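## Task

Take the cap off the marker whose cap is violet, leaving the second marker's cap fully seated. Every marker and cap has to finish resting on the desk. At the end the robot must have released everything and pulled away, must not have fallen or be leaning, and nothing may be held in its final state only by the robot.

## Robot and tools

ROBOT. A wheeled cart with two arms (left_arm, right_arm), a pan/tilt head carrying head_camera, and a camera on each wrist (left_wrist_camera, right_wrist_camera). The cart is 0.53 m wide and spans x = -0.35 to 0.07 m. Each arm turns about a vertical pan axis at x = -0.060, y = +0.155 (left) or -0.155 m (right). The shoulder sits 0.03 m out from that axis at 0.89 m height; links are upper arm 0.116, forearm 0.135, hand 0.162 m. The fixed-jaw tip reaches about 0.44 m horizontally from its pan axis at most, and cannot go below about 0.55 m above the floor.

FRAMES. Base frame: origin on the floor between the drive wheels, x forward, y left, z up. The left_hand and right_hand readings are the fixed-jaw tips in this frame; a held object sits to the swinging-jaw side of that point. Hand axes: z runs out along the fingers, y points from swinging jaw to fixed jaw. Odometry frame is the base frame as it was when the scene began; base_odometry is counted from wheel rotation (slip shows up as travel), heading in radians from -3.142 to 3.142, left positive.

execute_actions: argument actions is a list holding zero or one action. An action may contain base, joints, or both; their motions begin together and may finish at different times; one action runs at most 15 s. base holds exactly one key: translate_m, a straight drive in metres relative to where the base last measured itself, forward positive, -1.4 to 1.4; or rotate_rad, an on-the-spot turn in radians relative to the current heading, counter-clockwise (left) positive, -3.2 to 3.2. No sideways motion. joints is a map from joint name to an absolute target angle in radians (never an offset). Names and ranges: head_pan_rad -3.2 to 3.2 (0 ahead, positive left); head_tilt_rad -0.76 to 1.45 (0 level, positive down); for each arm prefix left_arm_ / right_arm_: shoulder_pan_rad -1.919 to 1.919, shoulder_lift_rad -1.745 to 1.745, elbow_flex_rad -1.69 to 1.58, wrist_flex_rad -1.658 to 1.658, wrist_roll_rad -2.743 to 2.841, gripper_rad 0 to 1.919. Tolerances for done: pans, tilt, wrist_roll, gripper about 0.02-0.03; shoulder_lift 0.1; elbow 0.07; wrist_flex 0.03. A joint not named keeps whatever target it had and may still push. Unknown keys or values out of range make the whole call rejected with no motion. Optional cameras: a list of camera names or all; omitted, null or ["all"] returns every camera, [] returns none. An empty actions list only reports state and images.

wait: seconds from 0 to 10; commands nothing and returns the same report as an empty action. zoom_image: camera plus region [x0, y0, x1, y1] in pixels of that camera's most recent full image (origin top-left, at most 504 by 504). Images are 644x476. finished_scene: scene number 1 or 2; final, reports success, then the next task arrives.

JOINT SENSE. Pan: at 0 the left arm points left and the right arm right; positive is clockwise from above; straight ahead is +1.571 (left) and -1.571 (right). Bend: with lift, elbow and wrist_flex at 0 the upper arm is near vertical (tilted 0.24 rad outward) and forearm and fingers are horizontal; positive bends downward; the sum of the three gives finger angle below horizontal, 1.571 meaning pointing down, which requires the forearm no more than 0.08 rad above level. Roll: -1.522 closes the jaws across the arm plane with fixed jaw on the left looking outward; 1.619 puts it on the right; 0.049 closes in the plane (fixed jaw under level fingers, or toward the pan axis when fingers point down). Gripper opening: 0 gives 0.003 m, 0.3 gives 0.026, 0.6 gives 0.049, 1 gives 0.076, 1.919 gives 0.106. With fixed jaw on the right the hand body hangs about 0.08 m under level fingers, so over furniture keep it on the left. To grip, command roughly 0.2 rad below the contact angle; a grasping jaw shows off_target. Stowed: shoulder_pan -1.75 (left) or 1.75 (right), shoulder_lift 0.05, elbow_flex 1.35, wrist_flex -1.55, wrist_roll -1.52. Stow in two steps (wrist joints first, then the rest) when nothing loose is near; unstow the big joints before the wrists.

RESULTS. base_status and joint_status tell how each motion of the last accepted action ended: done; off_target (resting short, maybe still pushing: load, obstacle, or tripped motor); time_out (target dropped, holding); not_followed and a joint command not followed line with cause (the self-collision check refused that arm's targets; it may retry them later). on_its_own lists uncommanded motion. Also joint_positions, left_hand, right_hand, a pictures line naming image order, and Motor temperatures per arm in joint order. MOTOR HOT appears from 55 °C; at 70 °C an OVER-TEMPERATURE FAULT stops the arm and joints show limit_stop_at_motor_heat (resend targets later). Once a stop is reported, further calls in that same reply are skipped. Camera calibration (K, distortion, T_world_to_cam) was given; expect small errors, larger for wrist cameras.

CAUTIONS. Loaded or outstretched joints sag toward gravity; compensate next time. A joint held over 0.30 rad from target for about 2 s trips to 20 % torque (the robot keeps holding commands while you think); reset by letting it settle and commanding 0.2 rad off the reading away from the tripping side. A stuck joint stops pushing if its target is set to its reading. Payload about 0.4 kg per hand at full reach, 0.7 kg close in. Never let the arms collide or press together. Pulls on things in front, and turning or reversing beside the desk, can topple the robot; a spin with stowed arms needs 0.44 m clear radius. Avoid drops, slams and hard shoves.

Each tool is called in YAML: its name, and indented under it one key for each argument.

## Session

I'll start by checking the robot's state and camera views.

execute_actions:
  actions: []

Scene clock: 0.00 s.
Motor temperatures (°C, as the motors report them): left_arm=[30 29 28 30 31] | right_arm=[28 30 29 30 28]
base_odometry: x=+0.000 y=+0.000 heading=+0.000 (m, m, rad; odometry frame)
base_status: not commanded
joint_positions: head_pan_rad=-0.022 head_tilt_rad=-0.008 left_arm_shoulder_pan_rad=-1.728 left_arm_shoulder_lift_rad=+0.053 left_arm_elbow_flex_rad=+1.315 left_arm_wrist_flex_rad=-1.632 left_arm_wrist_roll_rad=-1.517 left_arm_gripper_rad=+1.920 right_arm_shoulder_pan_rad=+1.743 right_arm_shoulder_lift_rad=+0.024 right_arm_elbow_flex_rad=+1.359 right_arm_wrist_flex_rad=-1.469 right_arm_wrist_roll_rad=-1.530 right_arm_gripper_rad=+1.920
joint_status: not commanded
left_hand: x=-0.3073 y=+0.1079 z=+0.9155 quat_wxyz=(-0.060, -0.606, -0.049, +0.792) (m; base frame)
right_hand: x=-0.3090 y=-0.1195 z=+0.8879 quat_wxyz=(-0.061, +0.673, -0.061, -0.734) (m; base frame)
pictures: head_camera, left_wrist_camera, right_wrist_camera
Images, in order (width x height): head_camera 644x476, left_wrist_camera 644x476, right_wrist_camera 644x476.

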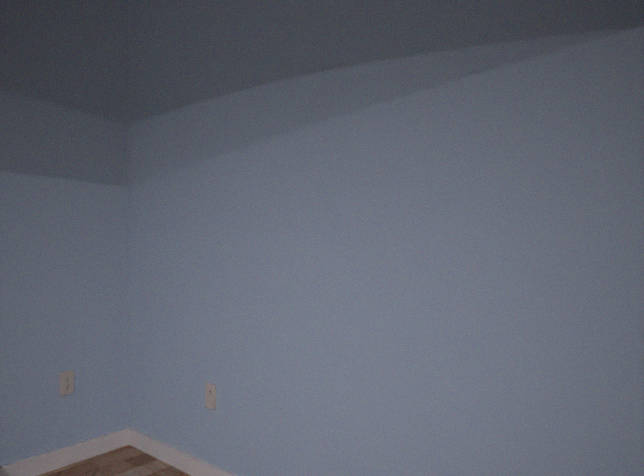

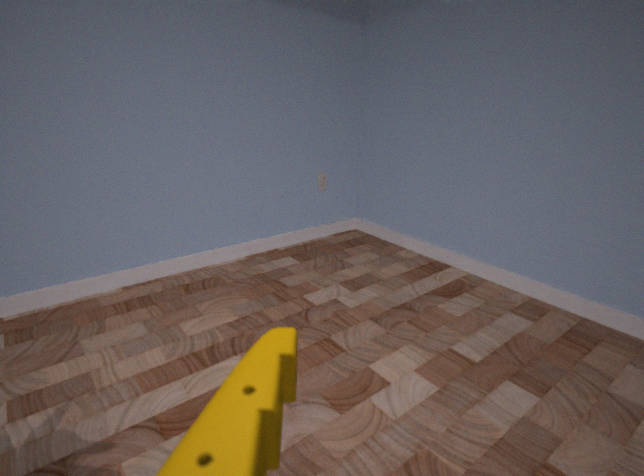

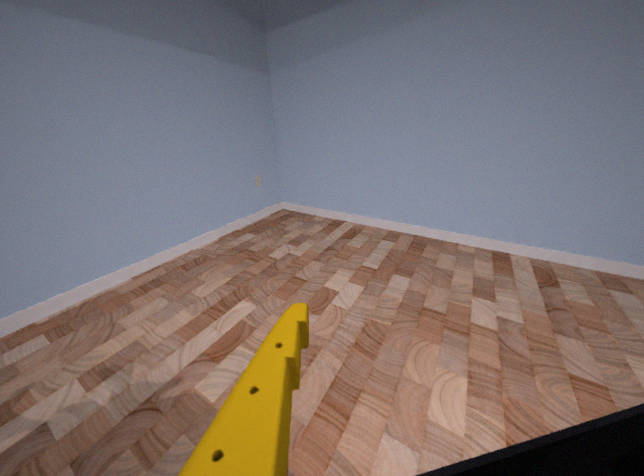

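execute_actions:
  actions:
    - {"joints": {"head_pan_rad": 1.2, "head_tilt_rad": 0.45}}
  cameras: ["head_camera"]

execute_actions:
  actions:
    - {"joints": {"head_pan_rad": -1.2, "head_tilt_rad": 0.45}}
  cameras: ["head_camera"]

Scene clock: 2.90 s.
Motor temperatures (°C, as the motors report them): left_arm=[30 29 28 30 31] | right_arm=[28 30 29 30 28]
base_odometry: x=+0.000 y=+0.000 heading=+0.000 (m, m, rad; odometry frame)
base_status: not commanded
joint_positions: head_pan_rad=+1.190 head_tilt_rad=+0.444 left_arm_shoulder_pan_rad=-1.728 left_arm_shoulder_lift_rad=+0.053 left_arm_elbow_flex_rad=+1.315 left_arm_wrist_flex_rad=-1.632 left_arm_wrist_roll_rad=-1.517 left_arm_gripper_rad=+1.920 right_arm_shoulder_pan_rad=+1.743 right_arm_shoulder_lift_rad=+0.024 right_arm_elbow_flex_rad=+1.359 right_arm_wrist_flex_rad=-1.469 right_arm_wrist_roll_rad=-1.530 right_arm_gripper_rad=+1.920
joint_status: all done
left_hand: x=-0.3073 y=+0.1079 z=+0.9155 quat_wxyz=(-0.060, -0.606, -0.049, +0.792) (m; base frame)
right_hand: x=-0.3090 y=-0.1195 z=+0.8879 quat_wxyz=(-0.061, +0.673, -0.061, -0.734) (m; base frame)
pictures: head_camera
camera_calibration (this result's frames):
head_camera: T_world_to_cam=[[0.909401, -0.415831, 0.00861125, 0.0309248], [-0.193433, -0.441176, -0.876326, 1.03974], [0.368203, 0.795266, -0.481641, 0.568704], [0, 0, 0, 1]] pos_world=[-0.0364015, 0.0192959, 1.1848]
Images, in order (width x height): head_camera 644x476.

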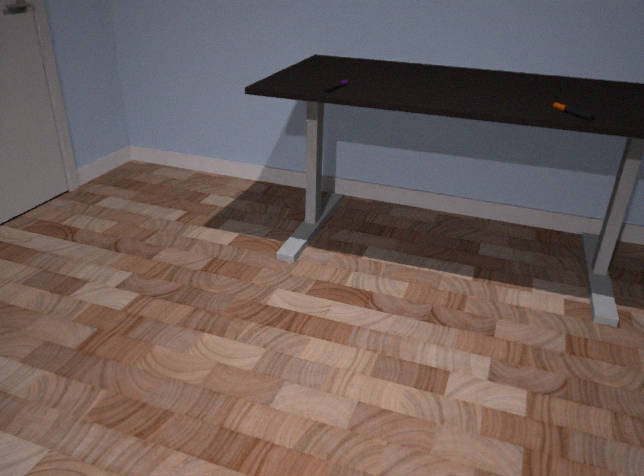

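Scene clock: 5.30 s.
Motor temperatures (°C, as the motors report them): left_arm=[30 29 28 30 31] | right_arm=[28 30 29 30 28]
base_odometry: x=+0.000 y=+0.000 heading=+0.000 (m, m, rad; odometry frame)
base_status: not commanded
joint_positions: head_pan_rad=-1.190 head_tilt_rad=+0.444 left_arm_shoulder_pan_rad=-1.728 left_arm_shoulder_lift_rad=+0.053 left_arm_elbow_flex_rad=+1.315 left_arm_wrist_flex_rad=-1.632 left_arm_wrist_roll_rad=-1.517 left_arm_gripper_rad=+1.920 right_arm_shoulder_pan_rad=+1.743 right_arm_shoulder_lift_rad=+0.024 right_arm_elbow_flex_rad=+1.359 right_arm_wrist_flex_rad=-1.469 right_arm_wrist_roll_rad=-1.530 right_arm_gripper_rad=+1.920
joint_status: all done
left_hand: x=-0.3073 y=+0.1079 z=+0.9155 quat_wxyz=(-0.060, -0.606, -0.049, +0.792) (m; base frame)
right_hand: x=-0.3090 y=-0.1195 z=+0.8879 quat_wxyz=(-0.061, +0.673, -0.061, -0.734) (m; base frame)
pictures: head_camera
camera_calibration (this result's frames):
head_camera: T_world_to_cam=[[-0.945125, -0.326595, 0.00861149, -0.0562382], [-0.164447, 0.452784, -0.876324, 1.0411], [0.282304, -0.829652, -0.481645, 0.564672], [0, 0, 0, 1]] pos_world=[-0.041355, -0.0212792, 1.1848]
Images, in order (width x height): head_camera 644x476.

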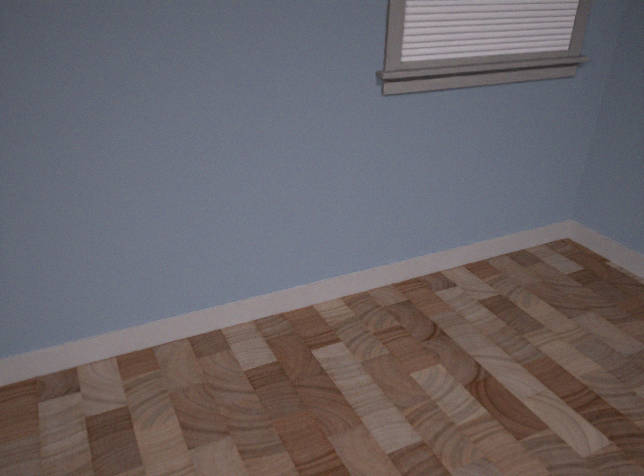

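execute_actions:
  actions:
    - {"joints": {"head_pan_rad": 1.0, "head_tilt_rad": 0.35}}
  cameras: ["head_camera"]

Scene clock: 8.83 s.
Motor temperatures (°C, as the motors report them): left_arm=[30 29 28 30 31] | right_arm=[28 30 29 30 28]
base_odometry: x=+0.000 y=+0.000 heading=+0.000 (m, m, rad; odometry frame)
base_status: not commanded
joint_positions: head_pan_rad=+0.990 head_tilt_rad=+0.363 left_arm_shoulder_pan_rad=-1.728 left_arm_shoulder_lift_rad=+0.053 left_arm_elbow_flex_rad=+1.315 left_arm_wrist_flex_rad=-1.632 left_arm_wrist_roll_rad=-1.517 left_arm_gripper_rad=+1.920 right_arm_shoulder_pan_rad=+1.743 right_arm_shoulder_lift_rad=+0.024 right_arm_elbow_flex_rad=+1.359 right_arm_wrist_flex_rad=-1.469 right_arm_wrist_roll_rad=-1.530 right_arm_gripper_rad=+1.920
joint_status: all done
left_hand: x=-0.3073 y=+0.1079 z=+0.9155 quat_wxyz=(-0.060, -0.606, -0.049, +0.792) (m; base frame)
right_hand: x=-0.3090 y=-0.1195 z=+0.8879 quat_wxyz=(-0.061, +0.673, -0.061, -0.734) (m; base frame)
pictures: head_camera
camera_calibration (this result's frames):
head_camera: T_world_to_cam=[[0.808366, -0.588662, 0.00472681, 0.0306471], [-0.23779, -0.333863, -0.912136, 1.07887], [0.538517, 0.736215, -0.409861, 0.49409], [0, 0, 0, 1]] pos_world=[-0.0343059, 0.0144795, 1.18644]
Images, in order (width x height): head_camera 644x476.

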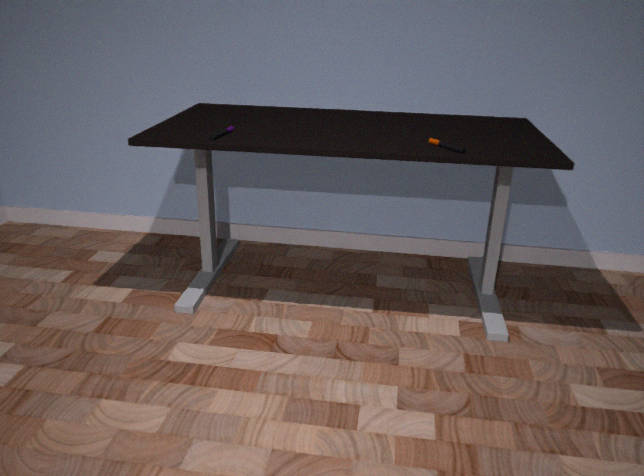

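zoom_image:
  camera: "head_camera"
  region: [120, 90, 360, 190]

zoom_image:
  camera: "head_camera"
  region: [360, 90, 600, 190]

Region (120, 90, 360, 190) of head_camera's 644x476 image, scaled by 2.100; it fills the top 210 rows of this view, and the rest is white.

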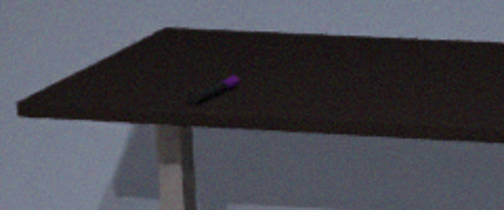

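Region (360, 90, 600, 190) of head_camera's 644x476 image, scaled by 2.100; it fills the top 210 rows of this view, and the rest is white.

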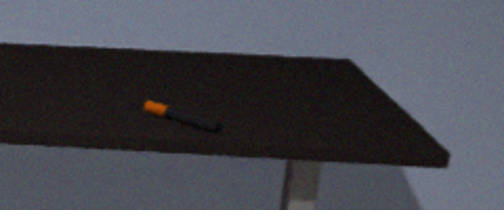

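execute_actions:
  actions:
    - {"base": {"rotate_rad": 1.383}, "joints": {"head_pan_rad": -0.4, "head_tilt_rad": 0.45}}
  cameras: ["head_camera"]

execute_actions:
  actions:
    - {"base": {"translate_m": 1.2}, "joints": {"head_pan_rad": -0.6, "head_tilt_rad": 0.55}}
  cameras: ["head_camera"]

Scene clock: 86.47 s.
Motor temperatures (°C, as the motors report them): left_arm=[30 29 28 30 31] | right_arm=[28 30 29 30 28]
base_odometry: x=-0.001 y=+0.000 heading=+1.381 (m, m, rad; odometry frame)
base_status: done
joint_positions: head_pan_rad=-0.390 head_tilt_rad=+0.444 left_arm_shoulder_pan_rad=-1.728 left_arm_shoulder_lift_rad=+0.053 left_arm_elbow_flex_rad=+1.315 left_arm_wrist_flex_rad=-1.632 left_arm_wrist_roll_rad=-1.517 left_arm_gripper_rad=+1.920 right_arm_shoulder_pan_rad=+1.743 right_arm_shoulder_lift_rad=+0.024 right_arm_elbow_flex_rad=+1.359 right_arm_wrist_flex_rad=-1.469 right_arm_wrist_roll_rad=-1.530 right_arm_gripper_rad=+1.920
joint_status: all done
left_hand: x=-0.3073 y=+0.1079 z=+0.9155 quat_wxyz=(-0.060, -0.606, -0.049, +0.792) (m; base frame)
right_hand: x=-0.3090 y=-0.1195 z=+0.8879 quat_wxyz=(-0.061, +0.673, -0.061, -0.734) (m; base frame)
pictures: head_camera
camera_calibration (this result's frames):
head_camera: T_world_to_cam=[[-0.424216, -0.90552, 0.00861252, -0.0317566], [-0.439391, 0.19751, -0.876314, 1.02816], [0.791819, -0.37553, -0.481664, 0.58864], [0, 0, 0, 1]] pos_world=[-0.027802, -0.0107767, 1.18479]
Images, in order (width x height): head_camera 644x476.

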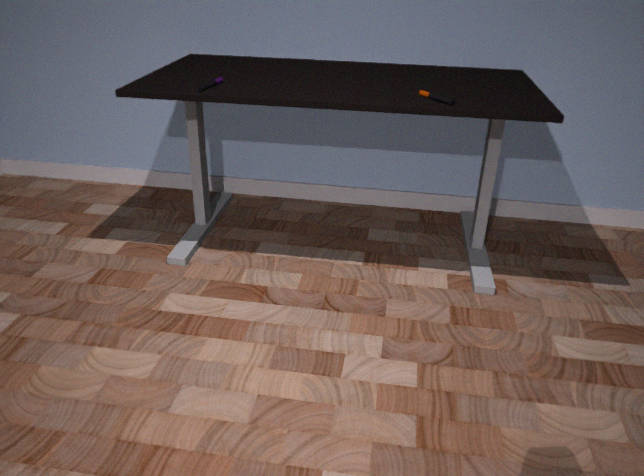

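Scene clock: 93.30 s.
Motor temperatures (°C, as the motors report them): left_arm=[30 29 28 30 31] | right_arm=[28 30 29 30 28]
base_odometry: x=+0.223 y=+1.179 heading=+1.380 (m, m, rad; odometry frame)
base_status: done
joint_positions: head_pan_rad=-0.590 head_tilt_rad=+0.544 left_arm_shoulder_pan_rad=-1.728 left_arm_shoulder_lift_rad=+0.053 left_arm_elbow_flex_rad=+1.315 left_arm_wrist_flex_rad=-1.632 left_arm_wrist_roll_rad=-1.517 left_arm_gripper_rad=+1.920 right_arm_shoulder_pan_rad=+1.743 right_arm_shoulder_lift_rad=+0.024 right_arm_elbow_flex_rad=+1.359 right_arm_wrist_flex_rad=-1.469 right_arm_wrist_roll_rad=-1.530 right_arm_gripper_rad=+1.920
joint_status: all done
left_hand: x=-0.3073 y=+0.1079 z=+0.9155 quat_wxyz=(-0.060, -0.606, -0.049, +0.792) (m; base frame)
right_hand: x=-0.3090 y=-0.1195 z=+0.8879 quat_wxyz=(-0.061, +0.673, -0.061, -0.734) (m; base frame)
pictures: head_camera
camera_calibration (this result's frames):
head_camera: T_world_to_cam=[[-0.594766, -0.803787, 0.0133923, -0.045274], [-0.462437, 0.328461, -0.823568, 0.966372], [0.657575, -0.496024, -0.567059, 0.68062], [0, 0, 0, 1]] pos_world=[-0.0275998, -0.0162023, 1.18243]
Images, in order (width x height): head_camera 644x476.

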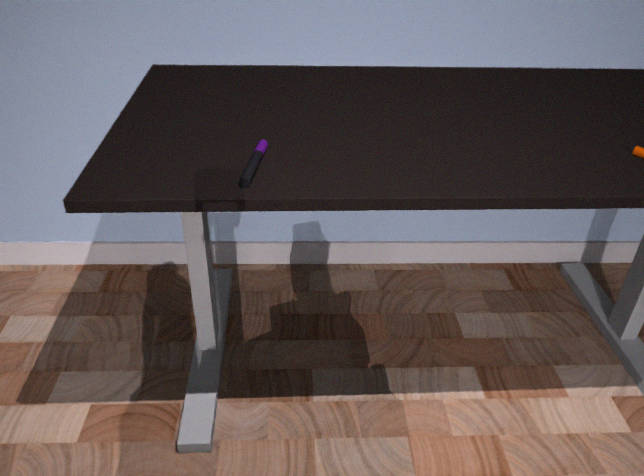

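zoom_image:
  camera: "head_camera"
  region: [50, 50, 350, 250]

zoom_image:
  camera: "head_camera"
  region: [210, 125, 310, 205]

Region (50, 50, 350, 250) of head_camera's 644x476 image, scaled by 1.680.

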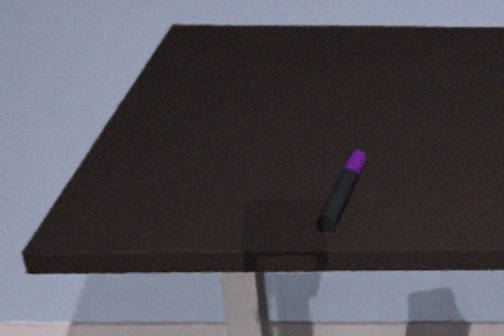

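Region (210, 125, 310, 205) of head_camera's 644x476 image, scaled by 5.040; it fills the top 403 rows of this view, and the rest is white.

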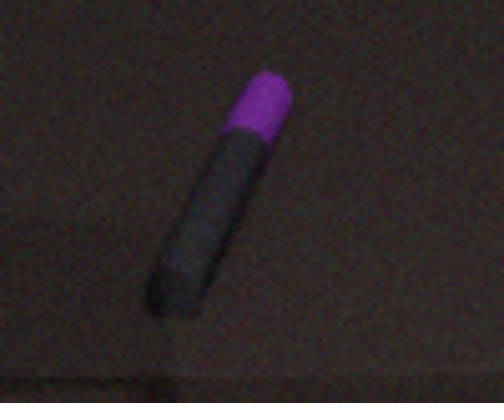

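zoom_image:
  camera: "head_camera"
  region: [524, 150, 644, 230]

zoom_image:
  camera: "head_camera"
  region: [50, 160, 170, 240]

Region (524, 150, 644, 230) of head_camera's 644x476 image, scaled by 4.200.

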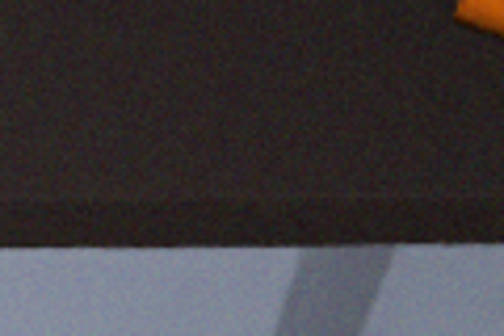

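Region (50, 160, 170, 240) of head_camera's 644x476 image, scaled by 4.200.

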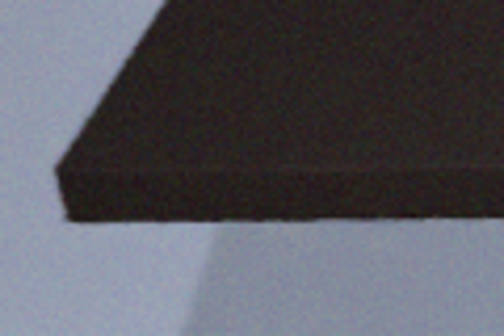

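execute_actions:
  actions:
    - {"base": {"rotate_rad": -0.599}, "joints": {"head_pan_rad": 0.0, "head_tilt_rad": 0.6}}
  cameras: ["head_camera"]

Scene clock: 137.73 s.
Motor temperatures (°C, as the motors report them): left_arm=[30 29 28 30 31] | right_arm=[28 30 29 30 28]
base_odometry: x=+0.223 y=+1.178 heading=+0.783 (m, m, rad; odometry frame)
base_status: done
joint_positions: head_pan_rad=-0.010 head_tilt_rad=+0.594 left_arm_shoulder_pan_rad=-1.728 left_arm_shoulder_lift_rad=+0.053 left_arm_elbow_flex_rad=+1.315 left_arm_wrist_flex_rad=-1.632 left_arm_wrist_roll_rad=-1.517 left_arm_gripper_rad=+1.920 right_arm_shoulder_pan_rad=+1.743 right_arm_shoulder_lift_rad=+0.024 right_arm_elbow_flex_rad=+1.359 right_arm_wrist_flex_rad=-1.469 right_arm_wrist_roll_rad=-1.530 right_arm_gripper_rad=+1.920
joint_status: all done
left_hand: x=-0.3073 y=+0.1079 z=+0.9155 quat_wxyz=(-0.060, -0.606, -0.049, +0.792) (m; base frame)
right_hand: x=-0.3090 y=-0.1195 z=+0.8879 quat_wxyz=(-0.061, +0.673, -0.061, -0.734) (m; base frame)
pictures: head_camera
camera_calibration (this result's frames):
head_camera: T_world_to_cam=[[-0.056178, -0.998297, 0.0157224, -0.0226424], [-0.607272, 0.0216655, -0.794199, 0.92576], [0.792505, -0.0541643, -0.607455, 0.733458], [0, 0, 0, 1]] pos_world=[-0.0203534, -0.00293365, 1.18114]
Images, in order (width x height): head_camera 644x476.

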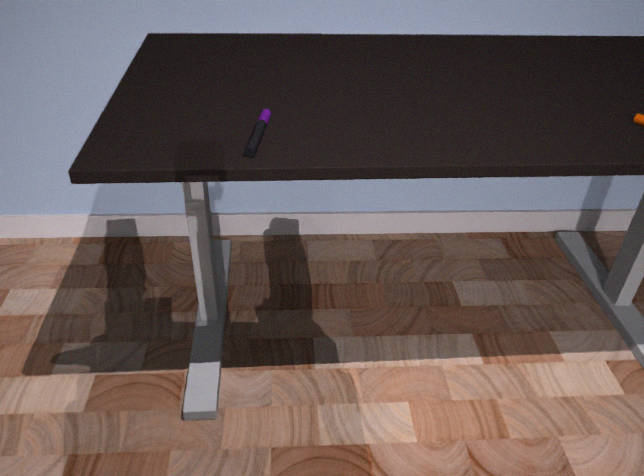

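execute_actions:
  actions:
    - {"base": {"translate_m": 0.45}, "joints": {"head_pan_rad": 0.0, "head_tilt_rad": 0.95, "left_arm_shoulder_pan_rad": 1.1, "left_arm_shoulder_lift_rad": 0.55, "left_arm_elbow_flex_rad": -0.5, "right_arm_shoulder_pan_rad": -1.1, "right_arm_shoulder_lift_rad": 0.55, "right_arm_elbow_flex_rad": -0.5}}
  cameras: ["head_camera"]

Scene clock: 209.20 s.
Motor temperatures (°C, as the motors report them): left_arm=[30 29 28 30 31] | right_arm=[28 30 29 30 28]
base_odometry: x=+0.543 y=+1.494 heading=+0.782 (m, m, rad; odometry frame)
base_status: done
joint_positions: head_pan_rad=-0.010 head_tilt_rad=+0.945 left_arm_shoulder_pan_rad=+1.093 left_arm_shoulder_lift_rad=+0.568 left_arm_elbow_flex_rad=-0.467 left_arm_wrist_flex_rad=-1.632 left_arm_wrist_roll_rad=-1.517 left_arm_gripper_rad=+1.920 right_arm_shoulder_pan_rad=-1.095 right_arm_shoulder_lift_rad=+0.569 right_arm_elbow_flex_rad=-0.468 right_arm_wrist_flex_rad=-1.469 right_arm_wrist_roll_rad=-1.530 right_arm_gripper_rad=+1.920
joint_status: all done
left_hand: x=+0.1636 y=+0.2796 z=+1.1258 quat_wxyz=(+0.972, -0.005, +0.019, +0.234) (m; base frame)
right_hand: x=+0.1940 y=-0.2773 z=+1.1227 quat_wxyz=(+0.968, +0.024, +0.098, -0.231) (m; base frame)
pictures: head_camera
camera_calibration (this result's frames):
head_camera: T_world_to_cam=[[-0.0479344, -0.99838, 0.030656, -0.0394435], [-0.843272, 0.0239999, -0.53695, 0.618575], [0.535345, -0.0515898, -0.843057, 0.992549], [0, 0, 0, 1]] pos_world=[-0.0116193, -0.00301995, 1.17013]
Images, in order (width x height): head_camera 644x476.

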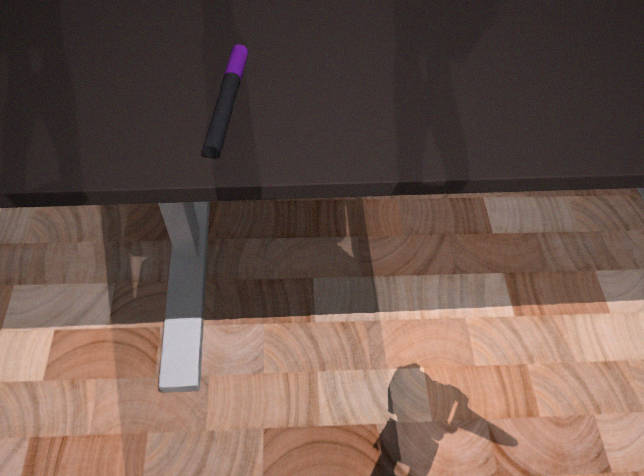

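zoom_image:
  camera: "head_camera"
  region: [150, 30, 330, 220]

Region (150, 30, 330, 220) of head_camera's 644x476 image, scaled by 2.653; it fills the left 477 columns of this view, and the rest is white.

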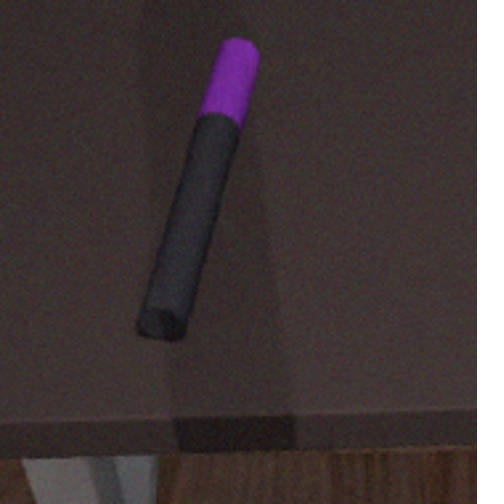

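execute_actions:
  actions:
    - {"base": {"rotate_rad": -0.10}, "joints": {"head_tilt_rad": 1.1, "left_arm_shoulder_pan_rad": 1.35, "left_arm_shoulder_lift_rad": 0.68, "left_arm_elbow_flex_rad": -0.62, "left_arm_wrist_flex_rad": 1.47, "left_arm_wrist_roll_rad": 1.73, "left_arm_gripper_rad": 0.55, "right_arm_shoulder_pan_rad": -1.1, "right_arm_shoulder_lift_rad": 0.6, "right_arm_elbow_flex_rad": -0.55, "right_arm_wrist_flex_rad": 1.3, "right_arm_wrist_roll_rad": 2.7, "right_arm_gripper_rad": 0.7}}
  cameras: ["all"]

Scene clock: 254.07 s.
Motor temperatures (°C, as the motors report them): left_arm=[30 29 29 30 31] | right_arm=[28 30 29 30 28]
base_odometry: x=+0.543 y=+1.495 heading=+0.681 (m, m, rad; odometry frame)
base_status: done
joint_positions: head_pan_rad=-0.010 head_tilt_rad=+1.095 left_arm_shoulder_pan_rad=+1.343 left_arm_shoulder_lift_rad=+0.708 left_arm_elbow_flex_rad=-0.588 left_arm_wrist_flex_rad=+1.459 left_arm_wrist_roll_rad=+1.720 left_arm_gripper_rad=+0.557 right_arm_shoulder_pan_rad=-1.096 right_arm_shoulder_lift_rad=+0.624 right_arm_elbow_flex_rad=-0.519 right_arm_wrist_flex_rad=+1.294 right_arm_wrist_roll_rad=+2.692 right_arm_gripper_rad=+0.708
joint_status: all done
left_hand: x=+0.1944 y=+0.2059 z=+0.7899 quat_wxyz=(+0.000, -0.987, -0.164, +0.004) (m; base frame)
right_hand: x=+0.1945 y=-0.2899 z=+0.8031 quat_wxyz=(-0.060, -0.952, -0.293, -0.061) (m; base frame)
pictures: head_camera, left_wrist_camera, right_wrist_camera
camera_calibration (this result's frames):
head_camera: T_world_to_cam=[[-0.0428675, -0.998432, 0.0359936, -0.0453489], [-0.914073, 0.0246525, -0.404799, 0.463141], [0.403277, -0.0502535, -0.913697, 1.06765], [0, 0, 0, 1]] pos_world=[-0.00915727, -0.0030423, 1.16462]
left_wrist_camera: T_world_to_cam=[[-0.359891, 0.932899, 0.0133639, -0.132312], [0.792191, 0.29798, 0.53258, -0.614334], [0.492861, 0.202257, -0.846274, 0.601615], [0, 0, 0, 1]] pos_world=[0.14254, 0.184812, 0.838081]
right_wrist_camera: T_world_to_cam=[[-0.529542, 0.837121, -0.137161, 0.452652], [0.608656, 0.48758, 0.625942, -0.461192], [0.590866, 0.247978, -0.767713, 0.639111], [0, 0, 0, 1]] pos_world=[0.142776, -0.312542, 0.84142]
Images, in order (width x height): head_camera 644x476, left_wrist_camera 644x476, right_wrist_camera 644x476.

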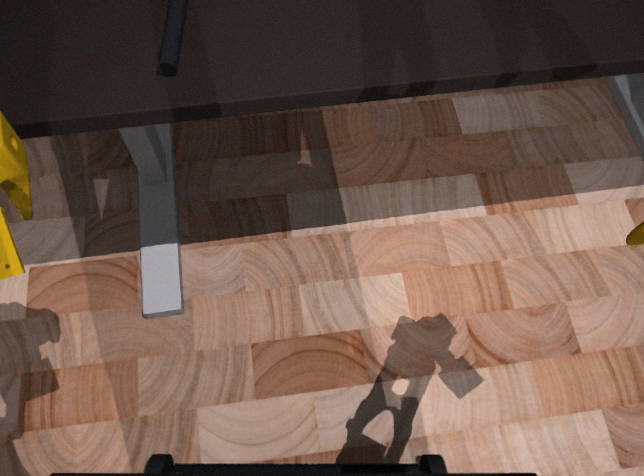

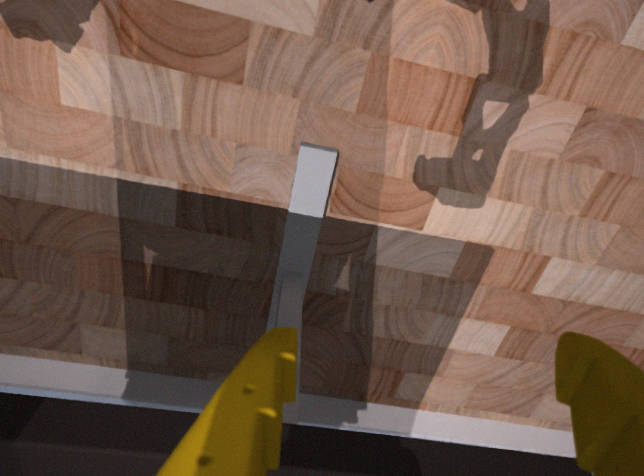

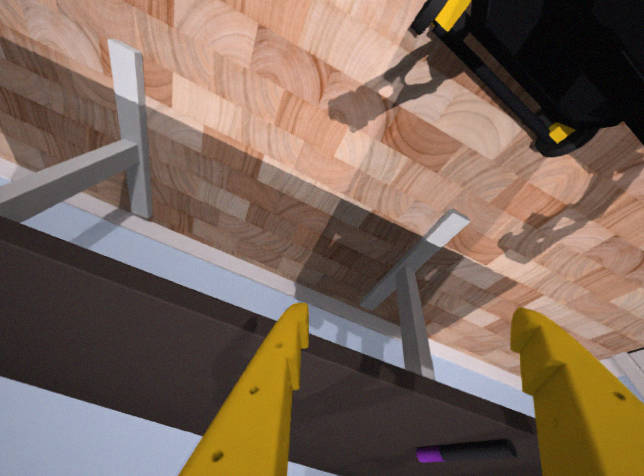

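execute_actions:
  actions:
    - {"base": {"translate_m": 0.2}, "joints": {"head_tilt_rad": 1.2}}
  cameras: ["all"]

Scene clock: 260.30 s.
Motor temperatures (°C, as the motors report them): left_arm=[30 29 29 30 31] | right_arm=[28 30 29 30 28]
base_odometry: x=+0.699 y=+1.621 heading=+0.679 (m, m, rad; odometry frame)
base_status: done
joint_positions: head_pan_rad=-0.010 head_tilt_rad=+1.195 left_arm_shoulder_pan_rad=+1.343 left_arm_shoulder_lift_rad=+0.708 left_arm_elbow_flex_rad=-0.588 left_arm_wrist_flex_rad=+1.460 left_arm_wrist_roll_rad=+1.720 left_arm_gripper_rad=+0.557 right_arm_shoulder_pan_rad=-1.096 right_arm_shoulder_lift_rad=+0.624 right_arm_elbow_flex_rad=-0.519 right_arm_wrist_flex_rad=+1.294 right_arm_wrist_roll_rad=+2.692 right_arm_gripper_rad=+0.708
joint_status: all done
left_hand: x=+0.1941 y=+0.2058 z=+0.7899 quat_wxyz=(+0.000, -0.987, -0.164, +0.004) (m; base frame)
right_hand: x=+0.1945 y=-0.2899 z=+0.8031 quat_wxyz=(-0.060, -0.952, -0.293, -0.061) (m; base frame)
pictures: head_camera, left_wrist_camera, right_wrist_camera
camera_calibration (this result's frames):
head_camera: T_world_to_cam=[[-0.0391053, -0.998469, 0.0391104, -0.0487595], [-0.949948, 0.0250071, -0.311405, 0.353959], [0.30995, -0.0493304, -0.949472, 1.10444], [0, 0, 0, 1]] pos_world=[-0.00798591, -0.00305388, 1.16077]
left_wrist_camera: T_world_to_cam=[[-0.359871, 0.932903, 0.0135778, -0.13252], [0.792986, 0.298165, 0.531292, -0.613303], [0.491596, 0.201964, -0.84708, 0.602687], [0, 0, 0, 1]] pos_world=[0.142372, 0.184773, 0.838166]
right_wrist_camera: T_world_to_cam=[[-0.529542, 0.837121, -0.137161, 0.452652], [0.608656, 0.48758, 0.625942, -0.461192], [0.590866, 0.247978, -0.767713, 0.639111], [0, 0, 0, 1]] pos_world=[0.142776, -0.312542, 0.84142]
Images, in order (width x height): head_camera 644x476, left_wrist_camera 644x476, right_wrist_camera 644x476.

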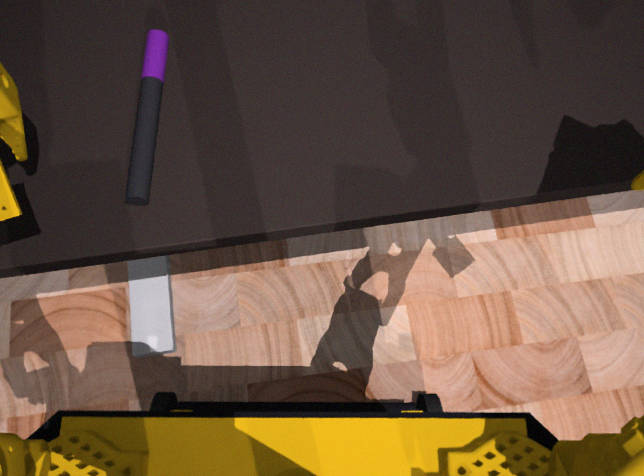

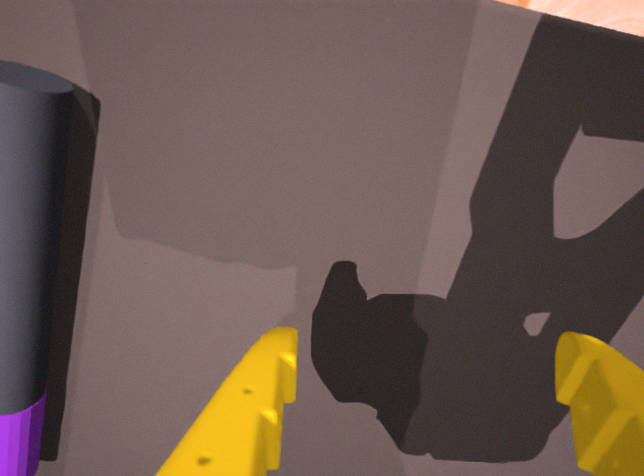

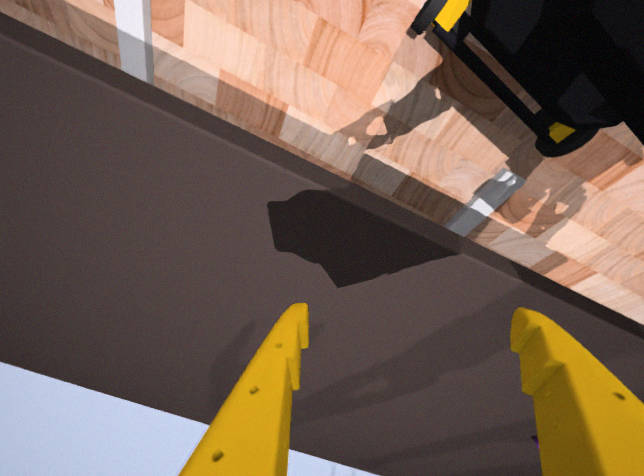

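zoom_image:
  camera: "head_camera"
  region: [60, 10, 260, 290]

Region (60, 10, 260, 290) of head_camera's 644x476 image, scaled by 1.800; it fills the left 360 columns of this view, and the rest is white.

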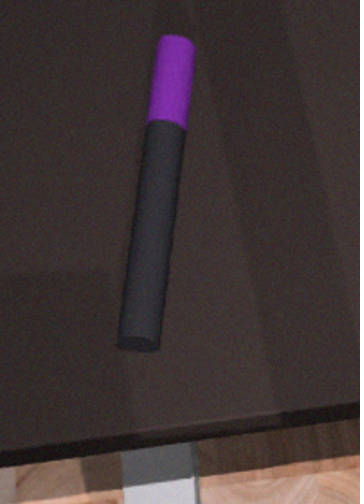

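execute_actions:
  actions:
    - {"joints": {"head_tilt_rad": 1.15, "head_pan_rad": 0.15, "left_arm_shoulder_pan_rad": 1.725, "left_arm_shoulder_lift_rad": 0.736, "left_arm_elbow_flex_rad": -0.683, "left_arm_wrist_flex_rad": 1.469, "left_arm_wrist_roll_rad": 1.70}}
  cameras: ["head_camera", "left_wrist_camera"]

Scene clock: 275.00 s.
Motor temperatures (°C, as the motors report them): left_arm=[30 29 29 30 31] | right_arm=[28 30 29 30 28]
base_odometry: x=+0.699 y=+1.621 heading=+0.679 (m, m, rad; odometry frame)
base_status: not commanded
joint_positions: head_pan_rad=+0.140 head_tilt_rad=+1.165 left_arm_shoulder_pan_rad=+1.717 left_arm_shoulder_lift_rad=+0.755 left_arm_elbow_flex_rad=-0.651 left_arm_wrist_flex_rad=+1.460 left_arm_wrist_roll_rad=+1.709 left_arm_gripper_rad=+0.557 right_arm_shoulder_pan_rad=-1.096 right_arm_shoulder_lift_rad=+0.624 right_arm_elbow_flex_rad=-0.519 right_arm_wrist_flex_rad=+1.294 right_arm_wrist_roll_rad=+2.692 right_arm_gripper_rad=+0.708
joint_status: all done
left_hand: x=+0.2007 y=+0.1085 z=+0.7874 quat_wxyz=(+0.000, -1.000, +0.028, -0.003) (m; base frame)
right_hand: x=+0.1945 y=-0.2899 z=+0.8031 quat_wxyz=(-0.060, -0.952, -0.293, -0.061) (m; base frame)
pictures: head_camera, left_wrist_camera
camera_calibration (this result's frames):
head_camera: T_world_to_cam=[[0.109283, -0.993276, 0.0382145, -0.0407541], [-0.933341, -0.115762, -0.339814, 0.387438], [0.341953, 0.00146868, -0.939716, 1.09471], [0, 0, 0, 1]] pos_world=[-0.00827536, 0.00276288, 1.16193]
left_wrist_camera: T_world_to_cam=[[0.0166719, 0.999795, 0.011508, -0.120591], [0.838763, -0.0202496, 0.54412, -0.572896], [0.544242, 0.000580973, -0.838928, 0.621881], [0, 0, 0, 1]] pos_world=[0.14408, 0.108604, 0.834826]
Images, in order (width x height): head_camera 644x476, left_wrist_camera 644x476.

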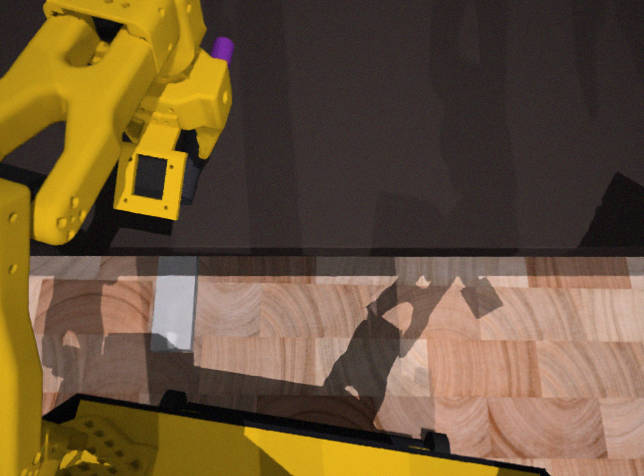

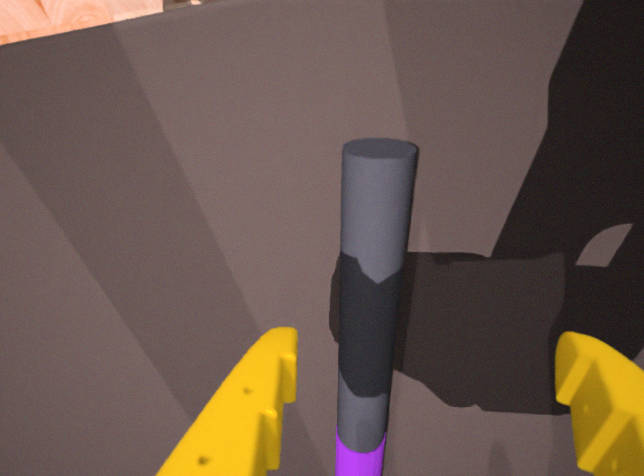

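zoom_image:
  camera: "left_wrist_camera"
  region: [300, 120, 460, 240]

zoom_image:
  camera: "left_wrist_camera"
  region: [260, 316, 460, 476]

Region (300, 120, 460, 240) of left_wrist_camera's 644x476 image, scaled by 3.150; it fills the top 378 rows of this view, and the rest is white.

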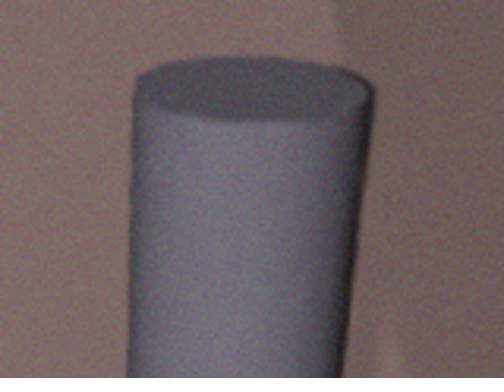

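Region (260, 316, 460, 476) of left_wrist_camera's 644x476 image, scaled by 2.520; it fills the top 403 rows of this view, and the rest is white.

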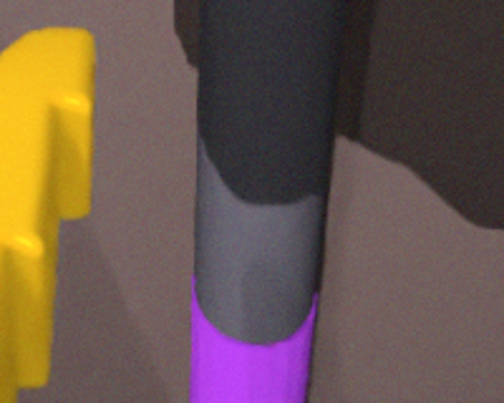

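execute_actions:
  actions:
    - {"joints": {"left_arm_shoulder_pan_rad": 1.70, "left_arm_shoulder_lift_rad": 0.765, "left_arm_elbow_flex_rad": -0.48, "left_arm_wrist_flex_rad": 1.22}}
  cameras: ["head_camera", "left_wrist_camera"]

Scene clock: 336.63 s.
Motor temperatures (°C, as the motors report them): left_arm=[30 29 29 30 31] | right_arm=[28 30 30 30 28]
base_odometry: x=+0.699 y=+1.621 heading=+0.679 (m, m, rad; odometry frame)
base_status: not commanded
joint_positions: head_pan_rad=+0.140 head_tilt_rad=+1.165 left_arm_shoulder_pan_rad=+1.708 left_arm_shoulder_lift_rad=+0.786 left_arm_elbow_flex_rad=-0.478 left_arm_wrist_flex_rad=+1.229 left_arm_wrist_roll_rad=+1.709 left_arm_gripper_rad=+0.557 right_arm_shoulder_pan_rad=-1.096 right_arm_shoulder_lift_rad=+0.624 right_arm_elbow_flex_rad=-0.519 right_arm_wrist_flex_rad=+1.294 right_arm_wrist_roll_rad=+2.692 right_arm_gripper_rad=+0.708
joint_status: all done
left_hand: x=+0.2028 y=+0.1107 z=+0.7574 quat_wxyz=(-0.002, -1.000, +0.024, -0.017) (m; base frame)
right_hand: x=+0.1945 y=-0.2899 z=+0.8031 quat_wxyz=(-0.060, -0.952, -0.293, -0.061) (m; base frame)
pictures: head_camera, left_wrist_camera
camera_calibration (this result's frames):
head_camera: T_world_to_cam=[[0.109287, -0.993275, 0.0382144, -0.0407538], [-0.933339, -0.115767, -0.339817, 0.387441], [0.341956, 0.00147073, -0.939715, 1.09471], [0, 0, 0, 1]] pos_world=[-0.0082754, 0.00276306, 1.16193]
left_wrist_camera: T_world_to_cam=[[0.00720326, 0.999943, 0.00794238, -0.117842], [0.823717, -0.0104366, 0.566904, -0.573599], [0.566955, 0.00245872, -0.823745, 0.579225], [0, 0, 0, 1]] pos_world=[0.144938, 0.110424, 0.803245]
Images, in order (width x height): head_camera 644x476, left_wrist_camera 644x476.

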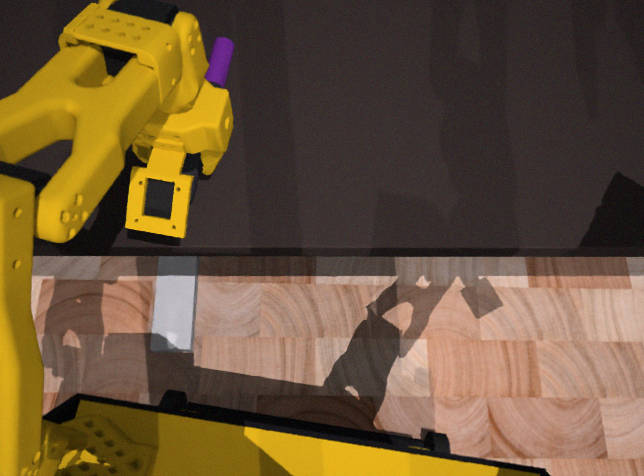

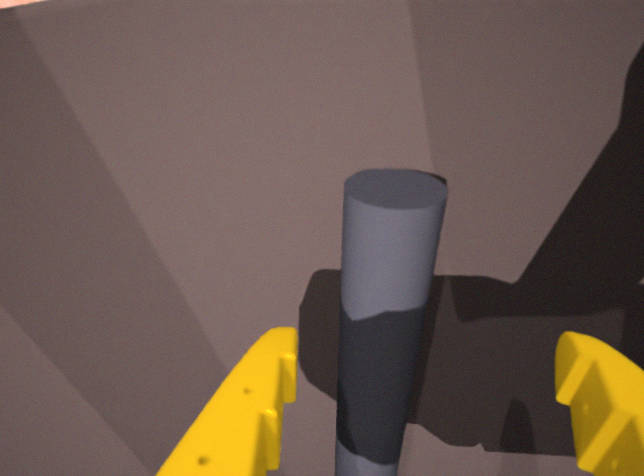

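execute_actions:
  actions:
    - {"joints": {"left_arm_shoulder_pan_rad": 1.685, "left_arm_shoulder_lift_rad": 0.895, "left_arm_elbow_flex_rad": -0.575, "left_arm_wrist_flex_rad": 1.156}}
  cameras: ["head_camera", "left_wrist_camera"]

Scene clock: 347.70 s.
Motor temperatures (°C, as the motors report them): left_arm=[30 29 29 30 31] | right_arm=[28 30 30 30 28]
base_odometry: x=+0.699 y=+1.621 heading=+0.679 (m, m, rad; odometry frame)
base_status: not commanded
joint_positions: head_pan_rad=+0.140 head_tilt_rad=+1.165 left_arm_shoulder_pan_rad=+1.694 left_arm_shoulder_lift_rad=+0.916 left_arm_elbow_flex_rad=-0.544 left_arm_wrist_flex_rad=+1.164 left_arm_wrist_roll_rad=+1.709 left_arm_gripper_rad=+0.557 right_arm_shoulder_pan_rad=-1.096 right_arm_shoulder_lift_rad=+0.624 right_arm_elbow_flex_rad=-0.519 right_arm_wrist_flex_rad=+1.294 right_arm_wrist_roll_rad=+2.692 right_arm_gripper_rad=+0.708
joint_status: all done
left_hand: x=+0.2077 y=+0.1138 z=+0.7357 quat_wxyz=(-0.002, -1.000, +0.017, -0.017) (m; base frame)
right_hand: x=+0.1945 y=-0.2899 z=+0.8031 quat_wxyz=(-0.060, -0.952, -0.293, -0.061) (m; base frame)
pictures: head_camera, left_wrist_camera
camera_calibration (this result's frames):
head_camera: T_world_to_cam=[[0.109288, -0.993275, 0.0382144, -0.0407537], [-0.933339, -0.115767, -0.339818, 0.387442], [0.341957, 0.00147095, -0.939715, 1.09471], [0, 0, 0, 1]] pos_world=[-0.00827541, 0.00276307, 1.16193]
left_wrist_camera: T_world_to_cam=[[-0.00660202, 0.999947, 0.00794238, -0.117937], [0.823783, 0.000936113, 0.566904, -0.566584], [0.566867, 0.0102855, -0.823745, 0.557662], [0, 0, 0, 1]] pos_world=[0.149843, 0.112725, 0.781507]
Images, in order (width x height): head_camera 644x476, left_wrist_camera 644x476.

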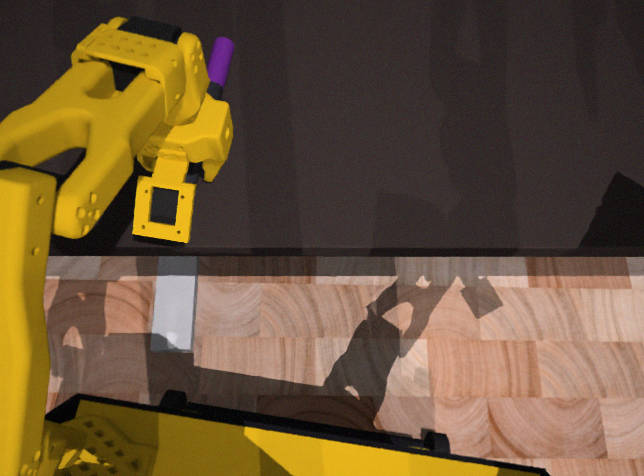

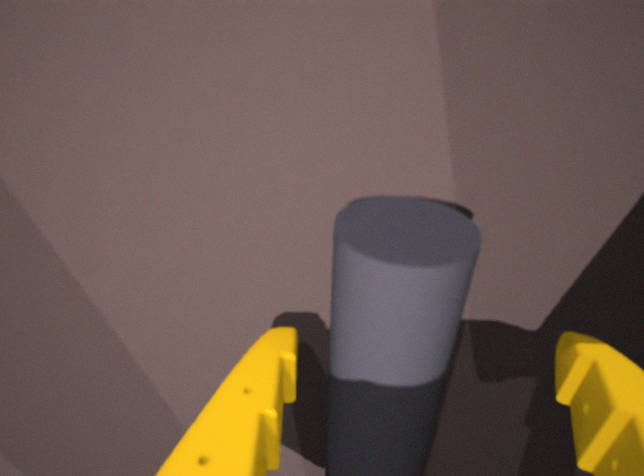

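execute_actions:
  actions:
    - {"joints": {"left_arm_shoulder_lift_rad": 0.908}}
  cameras: ["left_wrist_camera"]

Scene clock: 361.73 s.
Motor temperatures (°C, as the motors report them): left_arm=[30 29 29 30 31] | right_arm=[28 30 30 30 28]
base_odometry: x=+0.699 y=+1.621 heading=+0.679 (m, m, rad; odometry frame)
base_status: not commanded
joint_positions: head_pan_rad=+0.140 head_tilt_rad=+1.165 left_arm_shoulder_pan_rad=+1.694 left_arm_shoulder_lift_rad=+0.929 left_arm_elbow_flex_rad=-0.545 left_arm_wrist_flex_rad=+1.164 left_arm_wrist_roll_rad=+1.709 left_arm_gripper_rad=+0.557 right_arm_shoulder_pan_rad=-1.096 right_arm_shoulder_lift_rad=+0.624 right_arm_elbow_flex_rad=-0.519 right_arm_wrist_flex_rad=+1.294 right_arm_wrist_roll_rad=+2.692 right_arm_gripper_rad=+0.708
joint_status: all done
left_hand: x=+0.2061 y=+0.1140 z=+0.7329 quat_wxyz=(-0.001, -1.000, +0.017, -0.012) (m; base frame)
right_hand: x=+0.1945 y=-0.2899 z=+0.8031 quat_wxyz=(-0.060, -0.952, -0.293, -0.061) (m; base frame)
pictures: left_wrist_camera
camera_calibration (this result's frames):
left_wrist_camera: T_world_to_cam=[[-0.00650999, 0.999935, 0.00932987, -0.119162], [0.829778, 0.000194904, 0.558094, -0.558382], [0.558056, 0.0113749, -0.829725, 0.562406], [0, 0, 0, 1]] pos_world=[0.148703, 0.112866, 0.779384]
Images, in order (width x height): left_wrist_camera 644x476.

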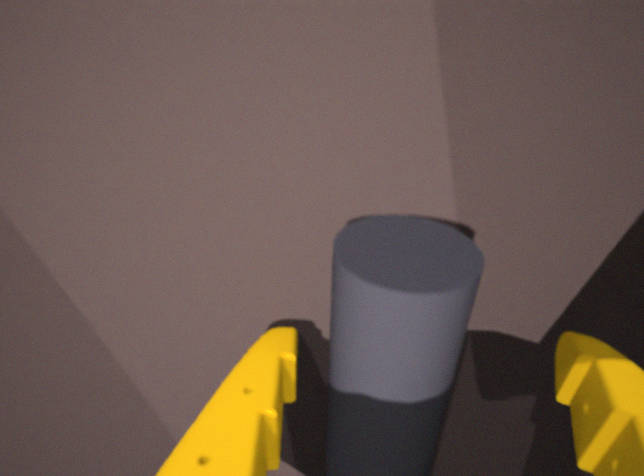

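execute_actions:
  actions:
    - {"joints": {"left_arm_gripper_rad": 0.08}}
  cameras: ["head_camera", "left_wrist_camera"]

Scene clock: 365.50 s.
Motor temperatures (°C, as the motors report them): left_arm=[30 29 29 30 31] | right_arm=[28 30 30 30 28]
base_odometry: x=+0.699 y=+1.621 heading=+0.679 (m, m, rad; odometry frame)
base_status: not commanded
joint_positions: head_pan_rad=+0.140 head_tilt_rad=+1.165 left_arm_shoulder_pan_rad=+1.691 left_arm_shoulder_lift_rad=+0.929 left_arm_elbow_flex_rad=-0.553 left_arm_wrist_flex_rad=+1.164 left_arm_wrist_roll_rad=+1.709 left_arm_gripper_rad=+0.209 right_arm_shoulder_pan_rad=-1.096 right_arm_shoulder_lift_rad=+0.624 right_arm_elbow_flex_rad=-0.519 right_arm_wrist_flex_rad=+1.294 right_arm_wrist_roll_rad=+2.692 right_arm_gripper_rad=+0.708
joint_status: left_arm_gripper_rad off_target (ended at +0.209, target +0.080)
left_hand: x=+0.2078 y=+0.1146 z=+0.7340 quat_wxyz=(-0.002, -1.000, +0.015, -0.016) (m; base frame)
right_hand: x=+0.1945 y=-0.2899 z=+0.8031 quat_wxyz=(-0.060, -0.952, -0.293, -0.061) (m; base frame)
pictures: head_camera, left_wrist_camera
camera_calibration (this result's frames):
head_camera: T_world_to_cam=[[0.109293, -0.993275, 0.0382143, -0.0407534], [-0.933338, -0.115772, -0.33982, 0.387444], [0.341958, 0.00147314, -0.939714, 1.09471], [0, 0, 0, 1]] pos_world=[-0.00827545, 0.00276329, 1.16194]
left_wrist_camera: T_world_to_cam=[[-0.00964499, 0.999919, 0.00833891, -0.118408], [0.825499, 0.00325577, 0.564394, -0.564437], [0.564321, 0.0123273, -0.825464, 0.557761], [0, 0, 0, 1]] pos_world=[0.150044, 0.11336, 0.779964]
Images, in order (width x height): head_camera 644x476, left_wrist_camera 644x476.

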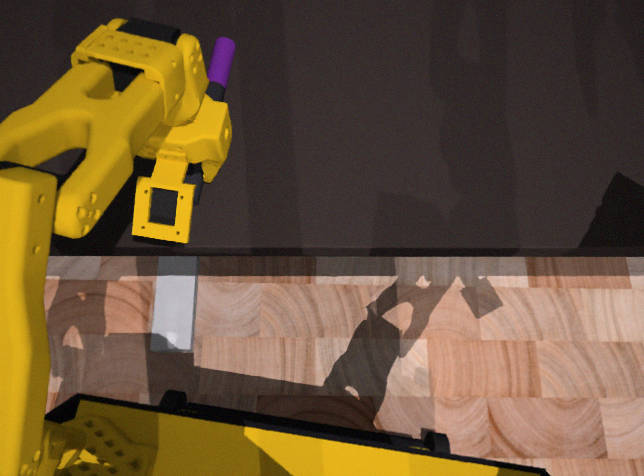

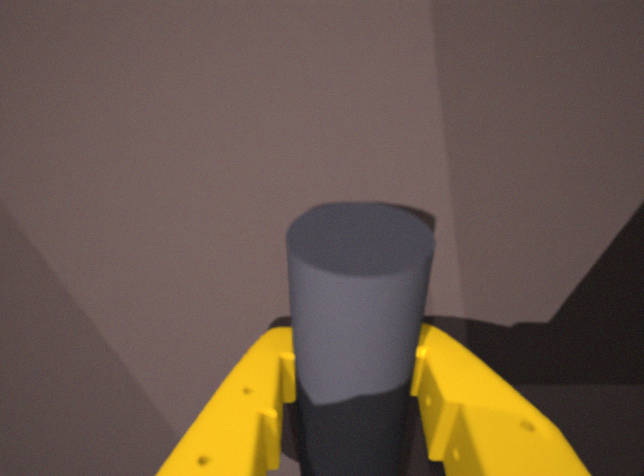

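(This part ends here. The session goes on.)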